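# Fold a napkin diagonally into a flat triangle

## Task

Fold the napkin along a diagonal so one corner meets the opposite corner, giving a low, flat triangle whose three points are fully spread out and lie flat away from the crease. The matched corners must agree to within about a thumb's width. The whole napkin must rest on the table and must not touch any arm base or its mounting parts. The carried corner may be set down or allowed to drop into place. It fails if the napkin comes free of a gripper while that gripper is moving sideways fast enough to throw it, even if the other gripper catches it. The fold must stay in place by itself, without the robot holding it. At the end both arms, including their hands, must hang in free air touching nothing, for at least the final second before the scene settles and is judged. A scene that never comes to rest counts as a failure.

## Robot and tools

Robot: two arms, left_arm and right_arm, each with six joints and a parallel gripper. The names are labels only, not image sides. In every row and every per-joint list the joint order is: shoulder, elbow, waist, wrist pitch, wrist yaw, wrist roll. Follow this order even if other text lists joints differently.

Frame: results report each gripper in one shared scene frame. The origin is on the tabletop midway between the arms, +z is up, +x points out over the table, and left_arm sits on the +y side. end_effector_position is in metres and marks the point between the finger pads, roughly 1 cm short of the tips; end_effector_quat_wxyz is the orientation. Fingers point along the gripper's +z and close along its y. Printed positions can be off, more so at long reach.

Row format (used by execute_actions and move): one flat list of 14 numbers, each in [-1, 1], covering both arms even when only one moves. First the six left_arm joint values then its opening, then the same seven for right_arm. Joint values are offsets, scaled so 1.0 equals 1.202 rad (waist), 1.258 (shoulder), 1.238 (elbow), 2.073 (wrist pitch), 2.022 (wrist yaw and wrist roll). The opening is absolute: +1 fully open, -1 closed.

execute_actions(actions): a list of up to 15 actions run in sequence. Each action is a table of up to 15 rows, one row per control step of 1/30 s; a short table repeats its last row until 15 steps pass. Every row's joint offsets are measured from the joint angles at the start of that action, not from the previous row; for the first action, the reference is the last angles reported in this scene. An empty list just returns the current state and images. If any action is malformed, or the first action would push a joint more than 0.036 rad beyond its stated range, the entire call is rejected and nothing moves; later actions failing that check are rejected for both arms. Stated ranges (rad): waist -2.618 to 3.054, shoulder 0 to 3.142, elbow 0 to 3.142, wrist pitch -1.571 to 1.571, wrist yaw -1.571 to 1.571, wrist roll -2.094 to 2.094. True ends may differ by up to 0.036. A joint asked past its real end stops there, and the result may print "joint sent to its limit"; absence of that line proves nothing.

move(target, speed, blocking): target is one 14-number row whose joint offsets are counted from the "Joint positions" of this scene's most recent result that printed them. All joints travel so they finish together, so grippers follow curves; paths take 0.5 to 10 s and are cut off at 10 s. speed (rad/s, 0.01 to 2, default 0.5) caps the joint with the longest travel. Finger openings are applied at the start. Moves ignore obstacles and the other arm; faster moves and targets set deeper past a contact press harder. The result adds a "move:" line with the ending (done, off_target, moving, held, fault), limits=held or limits=none, and each arm's joint farthest from target. With blocking=false you get a reply after 0.5 s while motion continues; until a result shows it ended, further moves and execute_actions are refused, so call wait or stop.

wait(seconds): 0 to 10; lets time pass with arms holding their last command, returning early if a running move ends. stop(): brakes a running move; it needs stopping distance, fingers keep going. zoom_image(camera, region): enlarges part of a camera's latest image; camera is cam_high, cam_low, cam_left_wrist or cam_right_wrist (all 504x504); region is [x0, y0, x1, y1] pixels from the top-left, at most 504x504. finished_scene(scene): ends the scene with that number; irreversible, and its result reports success.

Reading results: Joint positions and Joint velocities list each arm's joints (rad, rad/s) then finger-pad gap (m; 0.094 when fully open). Joint targets shows current drive aims, which may shift on their own. grip_measured is the opening on the command scale, with a fixed per-gripper error near 1 mm. "joint command not followed" means a clearance check altered some joint targets. Joint torques include an offset even in free air. FAULT and OVER-TEMPERATURE FAULT lines mean an arm was stopped; MOTOR HOT warns from 75 °C, a 10 s stop comes at 90 °C, and at 100 °C the arm goes limp and falls.

Motion limits: each step the joint target stays within a lead of the measured angle (0.202 rad waist, 0.258 shoulder, 0.238 elbow, 0.573 wrist pitch, 0.522 wrist yaw and roll), and targets that would shift the gripper over 70 mm are scaled back, so large offsets need several actions. Sending zeros can let an arm sag; to hold, send offsets back to the desired angles first, then zeros, correcting any shortfall. The simulation keeps running while you compose replies.

Gripping: command an opening below grip_measured to hold; about 0.03 below is firm. Thin cloth (under about 2 mm) gets less force.

Avoid: letting the napkin slip from a gripper while it moves fast sideways, collisions or hard pressure between the arms (can end the scene), slams, drops and strong pushes, and long heavy holds that heat motors. Finish with both grippers open and lifted clear of everything.

Each tool is called after "Emit:" as name(argument=value, ...), one argument or row to a line, values as JSON.

## Session

Emit:
execute_actions(
  actions=[],
)

Scene clock: 0.00 s.
left_arm: end_effector_position=(+0.3538, +0.3678, +0.4057) grip_measured=+1.000 end_effector_quat_wxyz=(+0.705, +0.007, +0.710, +0.001) | right_arm: end_effector_position=(+0.4202, +0.0073, +0.1423) grip_measured=-0.974 end_effector_quat_wxyz=(+0.301, -0.299, +0.900, +0.101)
Joint names: [shoulder, elbow, waist, wrist pitch, wrist yaw, wrist roll]
Joint positions: left_arm=[ 1.036  1.043  0.003 -0.014 -0.004  0.01   0.094] | right_arm=[ 1.787  1.406  0.546 -0.544 -0.036 -0.045  0.001]
Joint velocities: left_arm=[-0.012  0.002 -0.002 -0.051 -0.022 -0.037  0.   ] | right_arm=[-0.002 -0.007  0.017 -0.007 -0.022  0.007  0.   ]
Joint torques (N m, as the arm reports them, + toward a larger angle): no reading
Motor temperatures (°C, as the motors report them): left_arm=[28 26 26 27 27 28] | right_arm=[27 27 30 28 28 27]
Joint targets: left_arm=[1.027 1.057 0.003 -0.003 -0.004 0.008] | right_arm=[1.770 1.420 0.546 -0.534 -0.039 -0.044]

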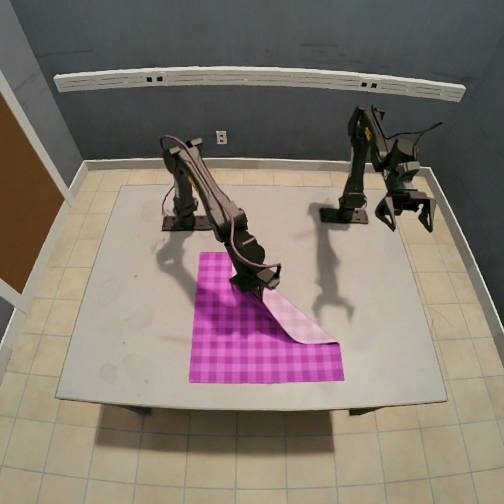

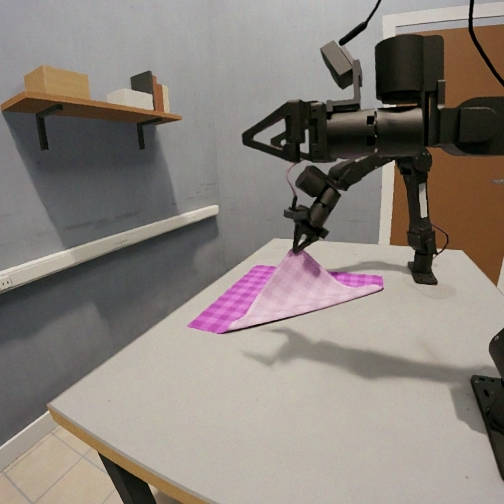

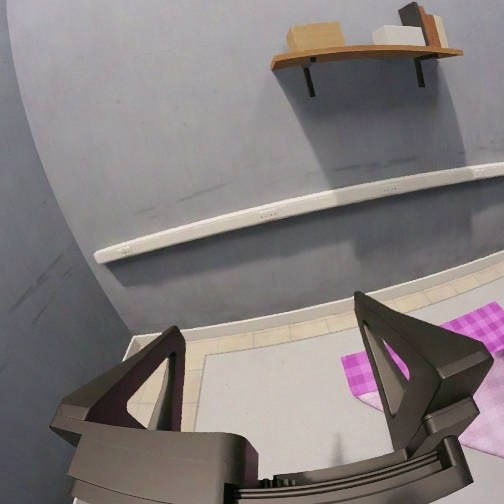

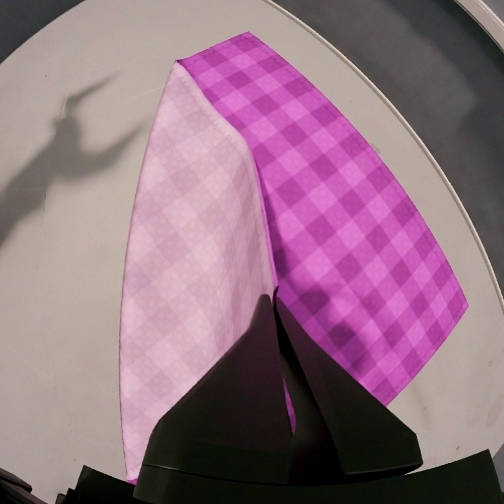

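Emit:
move(
  target=[0,0,0,0,0,0,1, -0.012,0.012,-0.166,0.005,0,0,-1],
  speed=0.2,
)

Emit:
move(
  target=[0,0,0,0,0,0,1, 0.11,0.14,0,0.005,0,0,-1],
  speed=0.2,
)

Scene clock: 6.83 s.
left_arm: end_effector_position=(+0.3538, +0.3678, +0.4054) grip_measured=+1.000 end_effector_quat_wxyz=(+0.704, +0.007, +0.710, +0.001) | right_arm: end_effector_position=(+0.4651, -0.0743, +0.1423) grip_measured=-0.974 end_effector_quat_wxyz=(+0.309, -0.210, +0.925, +0.071)
Joint names: [shoulder, elbow, waist, wrist pitch, wrist yaw, wrist roll]
Joint positions: left_arm=[ 1.036  1.043  0.003 -0.015 -0.004  0.01   0.094] | right_arm=[ 1.787  1.406  0.35  -0.544 -0.036 -0.045  0.001]
Joint velocities: left_arm=[ 0.002 -0.007 -0.027 -0.007  0.037  0.081  0.   ] | right_arm=[-0.002 -0.002 -0.007 -0.066 -0.007  0.022  0.001]
Joint torques (N m, as the arm reports them, + toward a larger angle): left_arm=[-2.22  6.39  0.01  1.6   0.    0.01] | right_arm=[-10.13   9.94  -0.32   1.53   0.    -0.02]
Motor temperatures (°C, as the motors report them): left_arm=[28 27 26 29 27 28] | right_arm=[29 29 30 29 28 27]
Joint targets: left_arm=[1.036 1.043 0.003 -0.014 -0.004 0.010] | right_arm=[1.772 1.420 0.347 -0.534 -0.036 -0.045]
move: done; limits=none; left_arm: farthest joint: the wrist pitch, 0.001 radians from its target (0.000 radians at the start); right_arm: farthest joint: the shoulder, 0.015 radians from its target (0.015 radians at the start)

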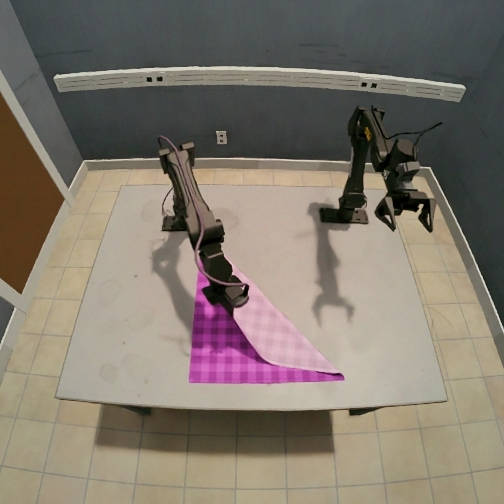

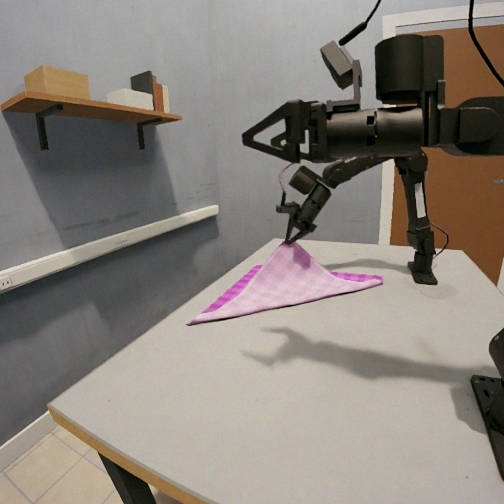

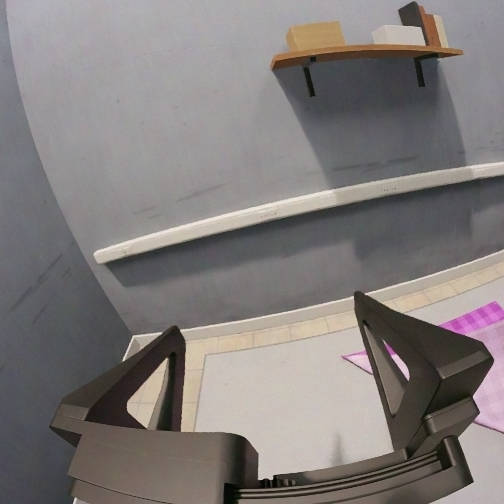

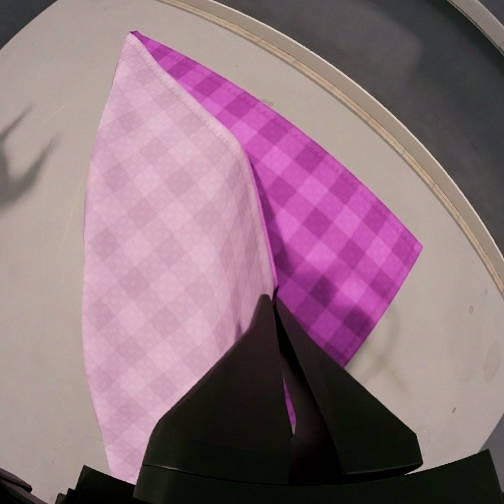

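Scene clock: 8.07 s.
left_arm: end_effector_position=(+0.3538, +0.3678, +0.4051) grip_measured=+1.000 end_effector_quat_wxyz=(+0.704, +0.007, +0.710, +0.001) | right_arm: end_effector_position=(+0.4973, -0.0611, +0.1305) grip_measured=-0.974 end_effector_quat_wxyz=(+0.308, -0.210, +0.925, +0.070)
Joint names: [shoulder, elbow, waist, wrist pitch, wrist yaw, wrist roll]
Joint positions: left_arm=[ 1.036  1.043  0.003 -0.016 -0.004  0.01   0.094] | right_arm=[ 1.928  1.543  0.35  -0.545 -0.036 -0.045  0.001]
Joint velocities: left_arm=[ 0.002 -0.007  0.002 -0.037 -0.022  0.022  0.   ] | right_arm=[-0.007 -0.012  0.002 -0.007 -0.037 -0.007 -0.   ]
Joint torques (N m, as the arm reports them, + toward a larger angle): left_arm=[-2.22  6.5   0.04  1.61  0.03  0.03] | right_arm=[-10.45  11.69   0.03   1.54   0.    -0.02]
Motor temperatures (°C, as the motors report them): left_arm=[28 27 26 29 27 28] | right_arm=[30 29 30 29 28 27]
Joint targets: left_arm=[1.036 1.043 0.003 -0.015 -0.004 0.010] | right_arm=[1.925 1.579 0.350 -0.534 -0.036 -0.045]
move: off_target (right_arm); limits=none; left_arm: farthest joint: the wrist pitch, 0.001 radians from its target (0.000 radians at the start); right_arm: farthest joint: the elbow, 0.036 radians from its target (0.174 radians at the start)

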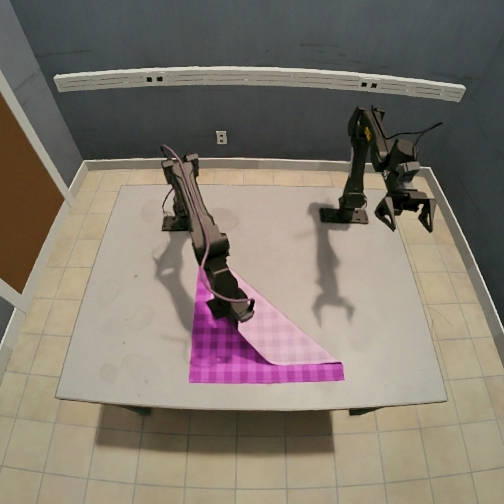

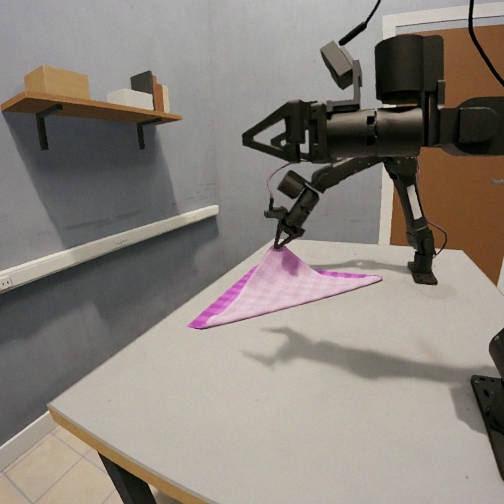

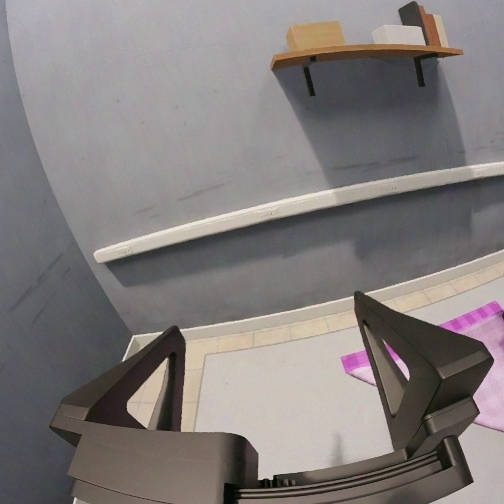

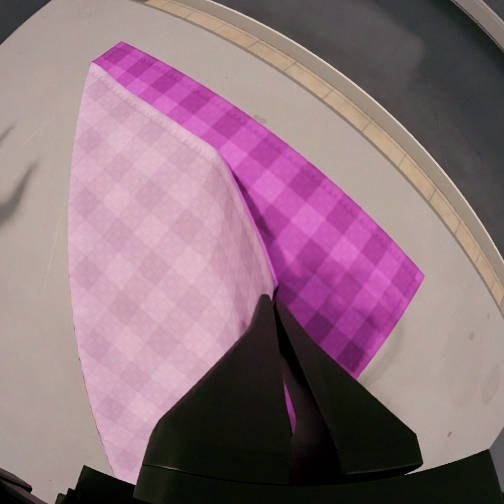

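Emit:
move(
  target=[0,0,0,0,0,0,1, 0.157,0.113,-0.133,0.005,0,0,-1],
  speed=0.2,
)

Scene clock: 15.17 s.
left_arm: end_effector_position=(+0.3538, +0.3678, +0.4048) grip_measured=+1.000 end_effector_quat_wxyz=(+0.703, +0.007, +0.711, +0.001) | right_arm: end_effector_position=(+0.5447, -0.1321, +0.0671) grip_measured=-0.974 end_effector_quat_wxyz=(+0.263, -0.138, +0.954, +0.042)
Joint names: [shoulder, elbow, waist, wrist pitch, wrist yaw, wrist roll]
Joint positions: left_arm=[ 1.036  1.043  0.003 -0.017 -0.004  0.01   0.094] | right_arm=[ 2.134  1.647  0.193 -0.545 -0.036 -0.045  0.001]
Joint velocities: left_arm=[-0.002  0.007  0.022 -0.037 -0.007 -0.007  0.   ] | right_arm=[ 0.007 -0.007  0.007  0.007 -0.007  0.007  0.   ]
Joint torques (N m, as the arm reports them, + toward a larger angle): left_arm=[-2.26  6.35 -0.04  1.59  0.    0.01] | right_arm=[-12.36  11.54  -0.16   1.37   0.    -0.02]
Motor temperatures (°C, as the motors report them): left_arm=[28 28 26 30 27 28] | right_arm=[31 30 30 30 28 27]
Joint targets: left_arm=[1.036 1.043 0.003 -0.016 -0.004 0.010] | right_arm=[2.126 1.683 0.191 -0.534 -0.036 -0.045]
move: off_target (right_arm); limits=none; left_arm: farthest joint: the wrist pitch, 0.001 radians from its target (0.000 radians at the start); right_arm: farthest joint: the elbow, 0.036 radians from its target (0.140 radians at the start)

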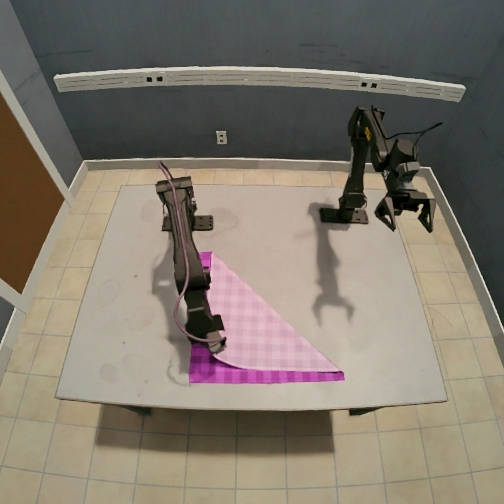

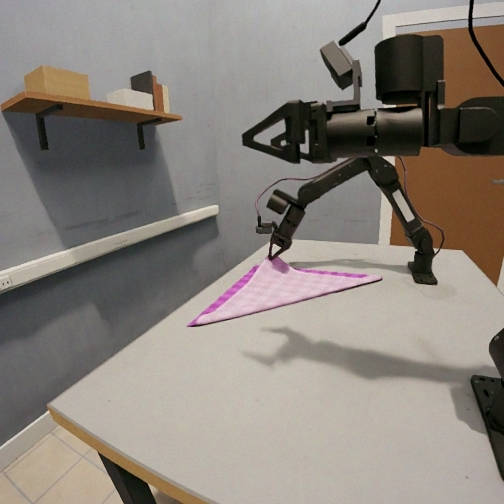

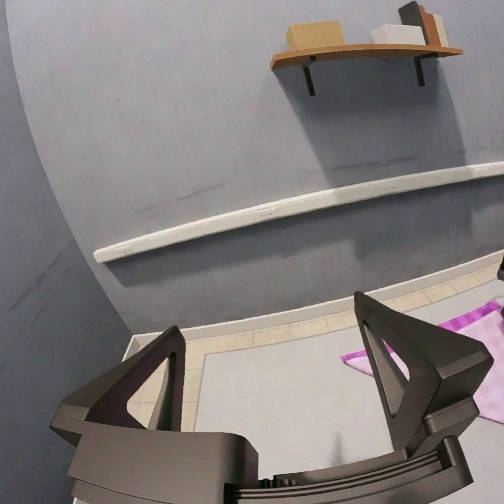

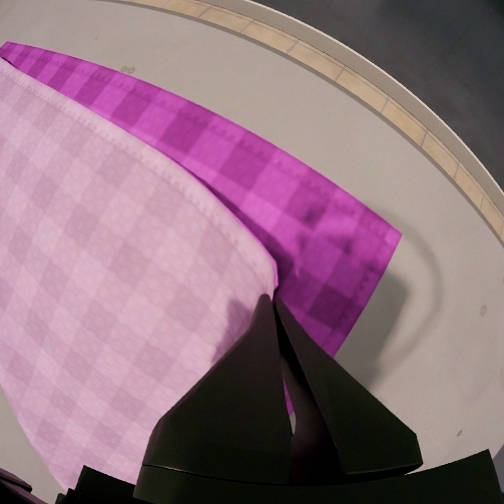

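Emit:
move(
  target=[0,0,0,0,0,0,1, 0.098,0.095,-0.057,0.048,0,-0.15,-1],
  speed=0.2,
)

Emit:
zoom_image(
  camera="cam_high",
  region=[160, 230, 360, 400],
)

Scene clock: 20.53 s.
left_arm: end_effector_position=(+0.3538, +0.3678, +0.4045) grip_measured=+1.000 end_effector_quat_wxyz=(+0.703, +0.007, +0.711, +0.001) | right_arm: end_effector_position=(+0.5812, -0.1593, +0.0406) grip_measured=-0.974 end_effector_quat_wxyz=(+0.280, -0.248, +0.927, -0.007)
Joint names: [shoulder, elbow, waist, wrist pitch, wrist yaw, wrist roll]
Joint positions: left_arm=[ 1.036  1.043  0.003 -0.018 -0.004  0.01   0.094] | right_arm=[ 2.26   1.73   0.131 -0.474 -0.036 -0.344  0.001]
Joint velocities: left_arm=[ 0.007  0.012 -0.022 -0.007  0.037 -0.037  0.   ] | right_arm=[ 0.002 -0.017  0.002 -0.095  0.007 -0.081 -0.001]
Joint torques (N m, as the arm reports them, + toward a larger angle): left_arm=[-2.31  6.45 -0.04  1.61  0.    0.01] | right_arm=[-12.9   11.33  -0.63   1.6    0.    -0.08]
Motor temperatures (°C, as the motors report them): left_arm=[28 28 26 31 27 28] | right_arm=[33 31 30 30 28 27]
Joint targets: left_arm=[1.036 1.043 0.003 -0.017 -0.004 0.010] | right_arm=[2.257 1.764 0.124 -0.446 -0.036 -0.349]
move: off_target (right_arm); limits=none; left_arm: farthest joint: the wrist pitch, 0.001 radians from its target (0.000 radians at the start); right_arm: farthest joint: the elbow, 0.035 radians from its target (0.118 radians at the start)

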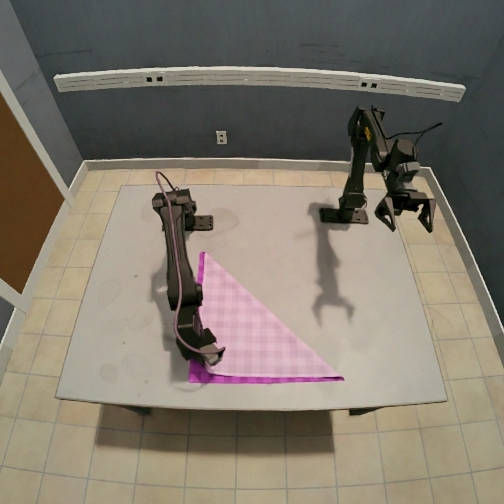

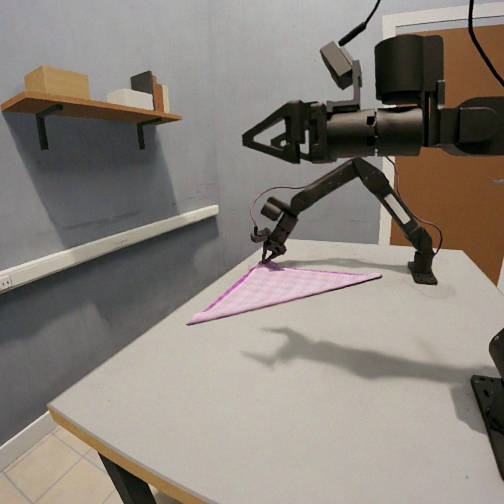

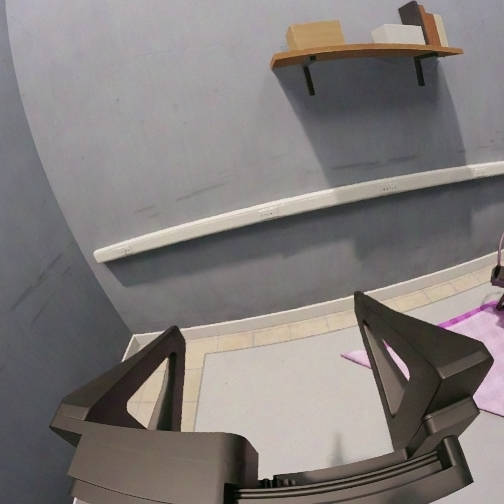

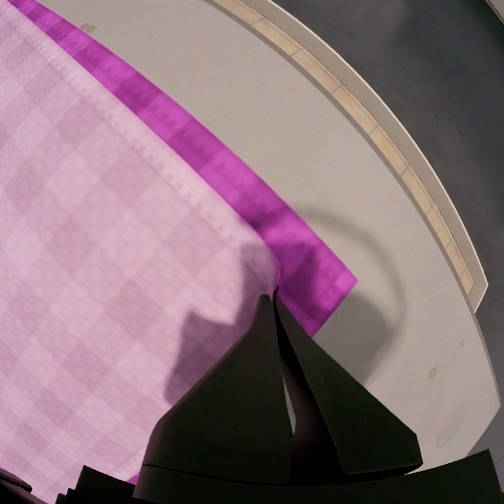

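Region (160, 230, 360, 400) of cam_high's 504x504 image, scaled by 2.520, with more detail than that image has; it fills the top 428 rows of this view, and the rest is white.

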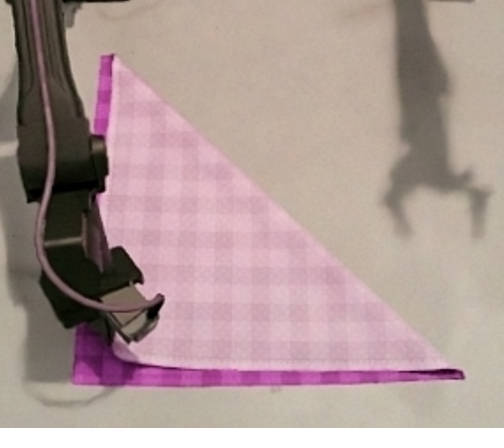

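Emit:
move(
  target=[0,0,0,0,0,0,1, 0.052,0.072,-0.03,0.038,0,-0.05,-1],
  speed=0.1,
)

Emit:
zoom_image(
  camera="cam_high",
  region=[160, 230, 360, 400],
)

Scene clock: 23.27 s.
left_arm: end_effector_position=(+0.3538, +0.3678, +0.4043) grip_measured=+1.000 end_effector_quat_wxyz=(+0.703, +0.007, +0.712, +0.001) | right_arm: end_effector_position=(+0.6041, -0.1725, +0.0308) grip_measured=-0.974 end_effector_quat_wxyz=(+0.297, -0.278, +0.913, -0.028)
Joint names: [shoulder, elbow, waist, wrist pitch, wrist yaw, wrist roll]
Joint positions: left_arm=[ 1.036  1.043  0.003 -0.019 -0.004  0.01   0.094] | right_arm=[ 2.328  1.785  0.102 -0.424 -0.036 -0.44   0.001]
Joint velocities: left_arm=[ 0.002  0.007  0.002 -0.066  0.066 -0.007  0.   ] | right_arm=[-0.007 -0.002 -0.002 -0.066 -0.051  0.007 -0.001]
Joint torques (N m, as the arm reports them, + toward a larger angle): left_arm=[-2.28  6.47 -0.01  1.62  0.    0.  ] | right_arm=[-13.41  11.29  -0.66   1.66   0.    -0.06]
Motor temperatures (°C, as the motors report them): left_arm=[28 28 26 31 27 28] | right_arm=[33 31 30 31 28 27]
Joint targets: left_arm=[1.036 1.043 0.003 -0.018 -0.004 0.010] | right_arm=[2.325 1.819 0.095 -0.395 -0.036 -0.445]
move: off_target (right_arm); limits=none; left_arm: farthest joint: the wrist pitch, 0.001 radians from its target (0.000 radians at the start); right_arm: farthest joint: the elbow, 0.034 radians from its target (0.089 radians at the start)

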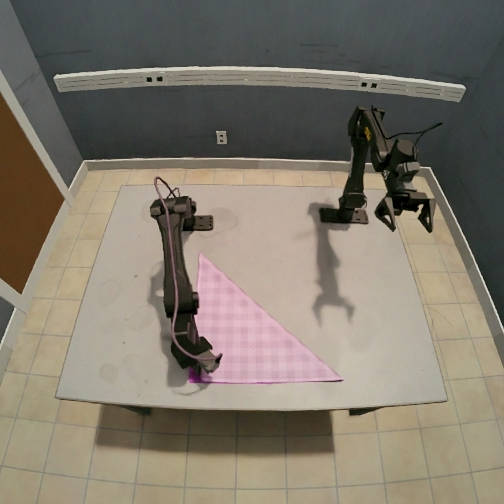

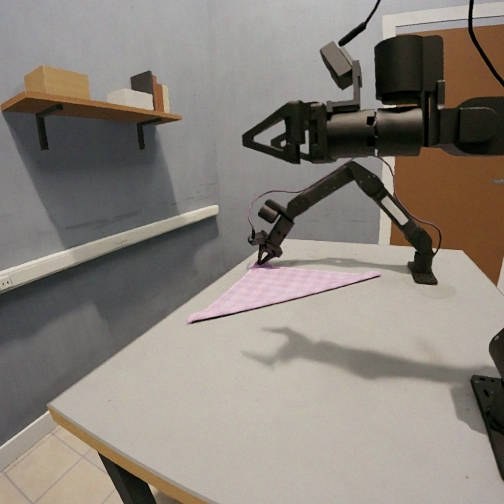

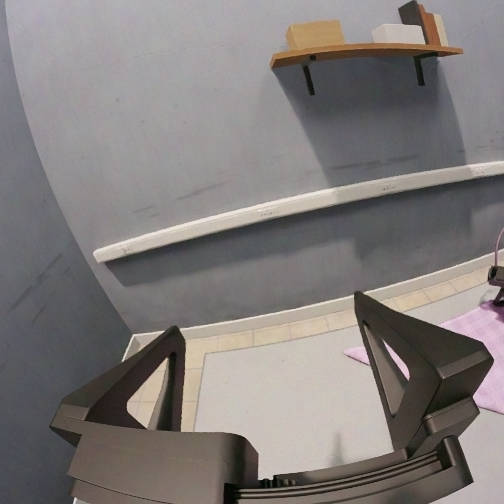

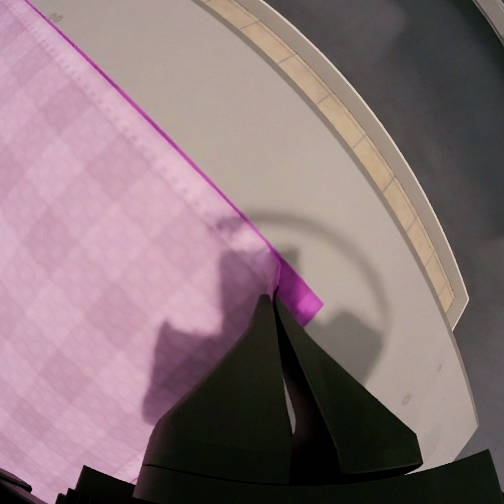

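Region (160, 230, 360, 400) of cam_high's 504x504 image, scaled by 2.520, with more detail than that image has; it fills the top 428 rows of this view, and the rest is white.

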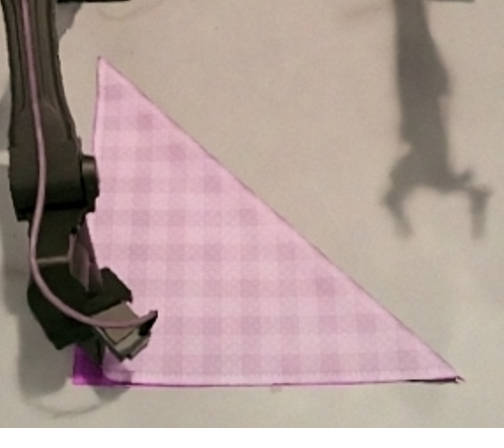

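Emit:
move(
  target=[0,0,0,0,0,0,1, -0.002,0.027,0,0.014,0,0,0.3],
  speed=0.1,
)

Emit:
move(
  target=[0,0,0,0,0,0,1, -0.2,0.027,0,0.014,0,0,0.3],
  speed=0.2,
)

Emit:
zoom_image(
  camera="cam_high",
  region=[160, 230, 360, 400],
)

Scene clock: 25.00 s.
left_arm: end_effector_position=(+0.3538, +0.3678, +0.4040) grip_measured=+1.000 end_effector_quat_wxyz=(+0.702, +0.007, +0.712, +0.001) | right_arm: end_effector_position=(+0.6044, -0.1725, +0.0310) grip_measured=+0.298 end_effector_quat_wxyz=(+0.297, -0.279, +0.913, -0.028)
Joint names: [shoulder, elbow, waist, wrist pitch, wrist yaw, wrist roll]
Joint positions: left_arm=[ 1.036  1.043  0.003 -0.02  -0.004  0.01   0.094] | right_arm=[ 2.328  1.785  0.102 -0.423 -0.036 -0.441  0.061]
Joint velocities: left_arm=[ 0.007  0.007 -0.012  0.022  0.007  0.007  0.   ] | right_arm=[ 0.002 -0.022 -0.022  0.022  0.022 -0.051  0.001]
Joint torques (N m, as the arm reports them, + toward a larger angle): left_arm=[-2.26  6.4   0.02  1.62 -0.01  0.  ] | right_arm=[-13.37  11.26   0.03   1.67   0.    -0.01]
Motor temperatures (°C, as the motors report them): left_arm=[28 28 26 31 27 28] | right_arm=[34 31 30 31 28 27]
Joint targets: left_arm=[1.036 1.043 0.003 -0.019 -0.004 0.010] | right_arm=[2.326 1.819 0.102 -0.395 -0.036 -0.441]
move: off_target (right_arm); limits=none; left_arm: farthest joint: the wrist pitch, 0.001 radians from its target (0.000 radians at the start); right_arm: farthest joint: the elbow, 0.033 radians from its target (0.033 radians at the start)

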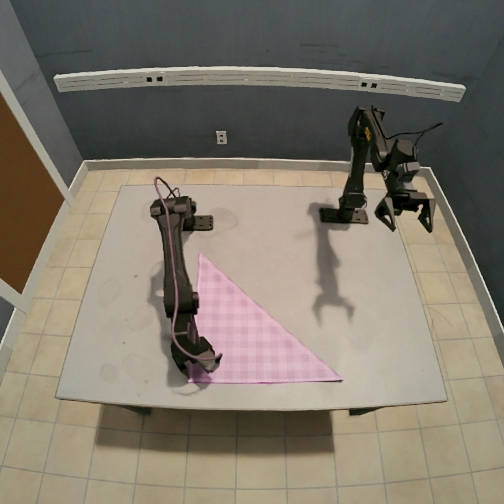

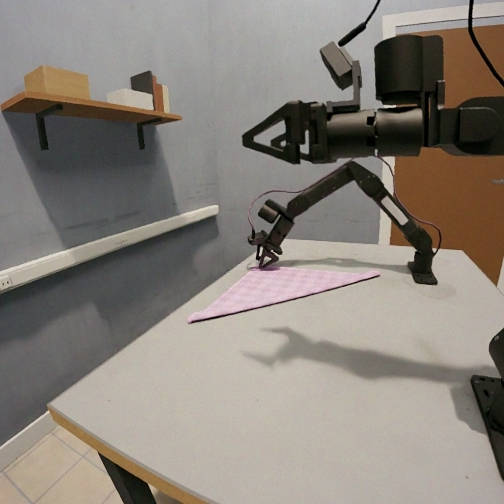

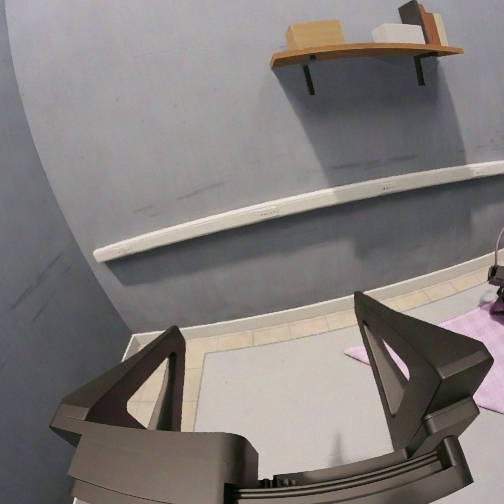

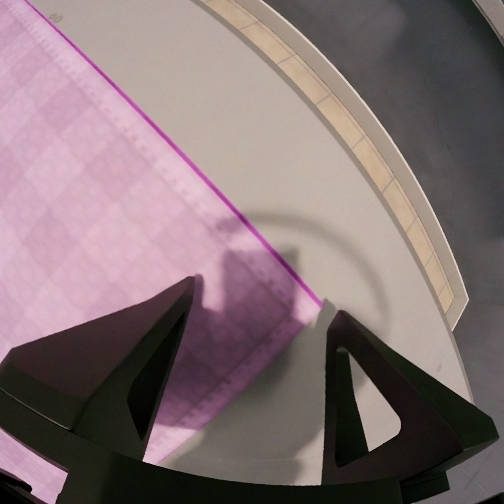

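Scene clock: 26.63 s.
left_arm: end_effector_position=(+0.3538, +0.3678, +0.4037) grip_measured=+1.000 end_effector_quat_wxyz=(+0.702, +0.007, +0.712, +0.001) | right_arm: end_effector_position=(+0.6108, -0.1715, +0.1592) grip_measured=+0.298 end_effector_quat_wxyz=(+0.403, -0.269, +0.873, -0.045)
Joint names: [shoulder, elbow, waist, wrist pitch, wrist yaw, wrist roll]
Joint positions: left_arm=[ 1.036  1.043  0.003 -0.022 -0.004  0.01   0.094] | right_arm=[ 2.105  1.785  0.102 -0.416 -0.036 -0.441  0.061]
Joint velocities: left_arm=[-0.002 -0.017 -0.002 -0.007  0.007 -0.051  0.   ] | right_arm=[ 0.007 -0.002  0.012  0.022  0.007  0.022 -0.   ]
Joint torques (N m, as the arm reports them, + toward a larger angle): left_arm=[-2.23  6.44 -0.08  1.61 -0.01  0.02] | right_arm=[-14.05  11.81   0.03   1.91   0.    -0.02]
Motor temperatures (°C, as the motors report them): left_arm=[28 28 26 32 27 28] | right_arm=[35 31 30 31 28 27]
Joint targets: left_arm=[1.036 1.043 0.003 -0.020 -0.004 0.010] | right_arm=[2.077 1.819 0.102 -0.394 -0.036 -0.441]
move: off_target (right_arm); limits=none; left_arm: farthest joint: the wrist pitch, 0.002 radians from its target (0.000 radians at the start); right_arm: farthest joint: the elbow, 0.033 radians from its target (0.033 radians at the start)

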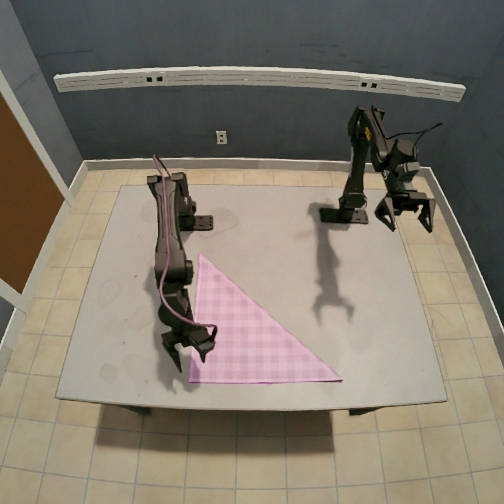

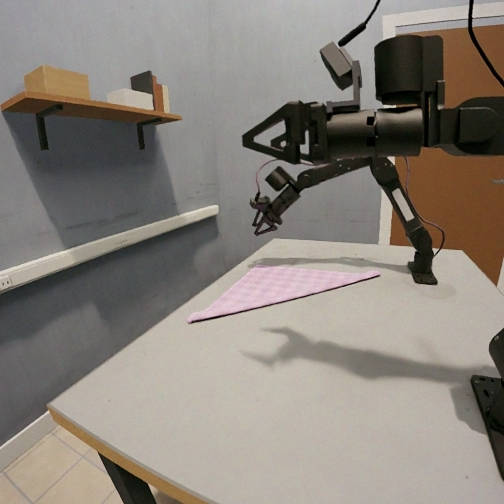

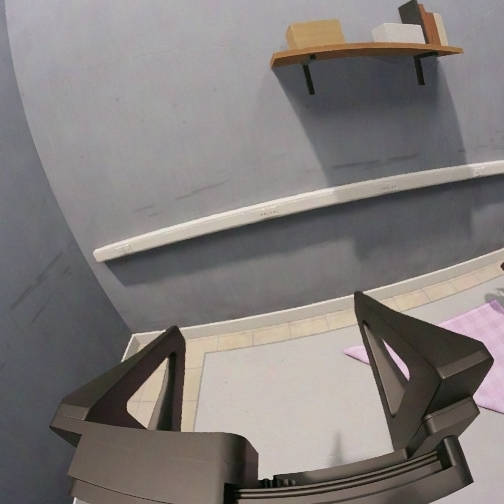

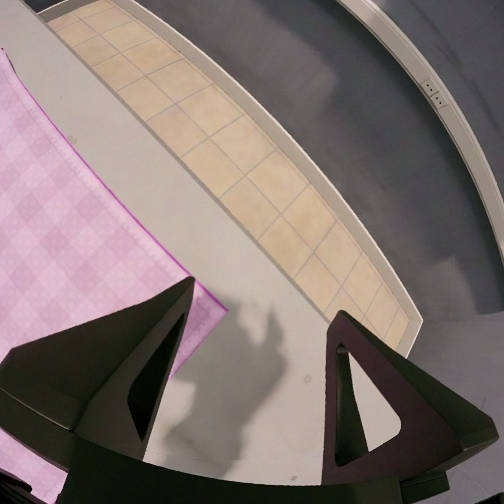

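Region (160, 230, 360, 400) of cam_high's 504x504 image, scaled by 2.520, with more detail than that image has; it fills the top 428 rows of this view, and the rest is white.

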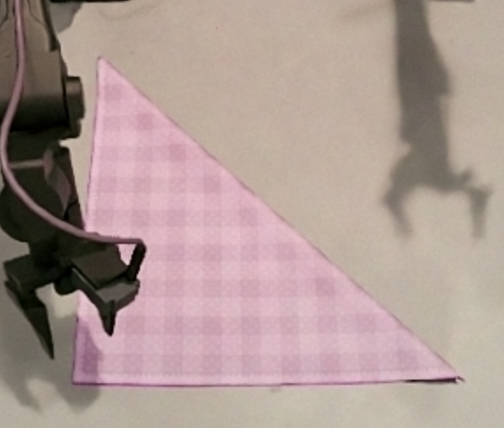

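Emit:
finished_scene(
  scene=1,
)

The scene is finished: the task was done.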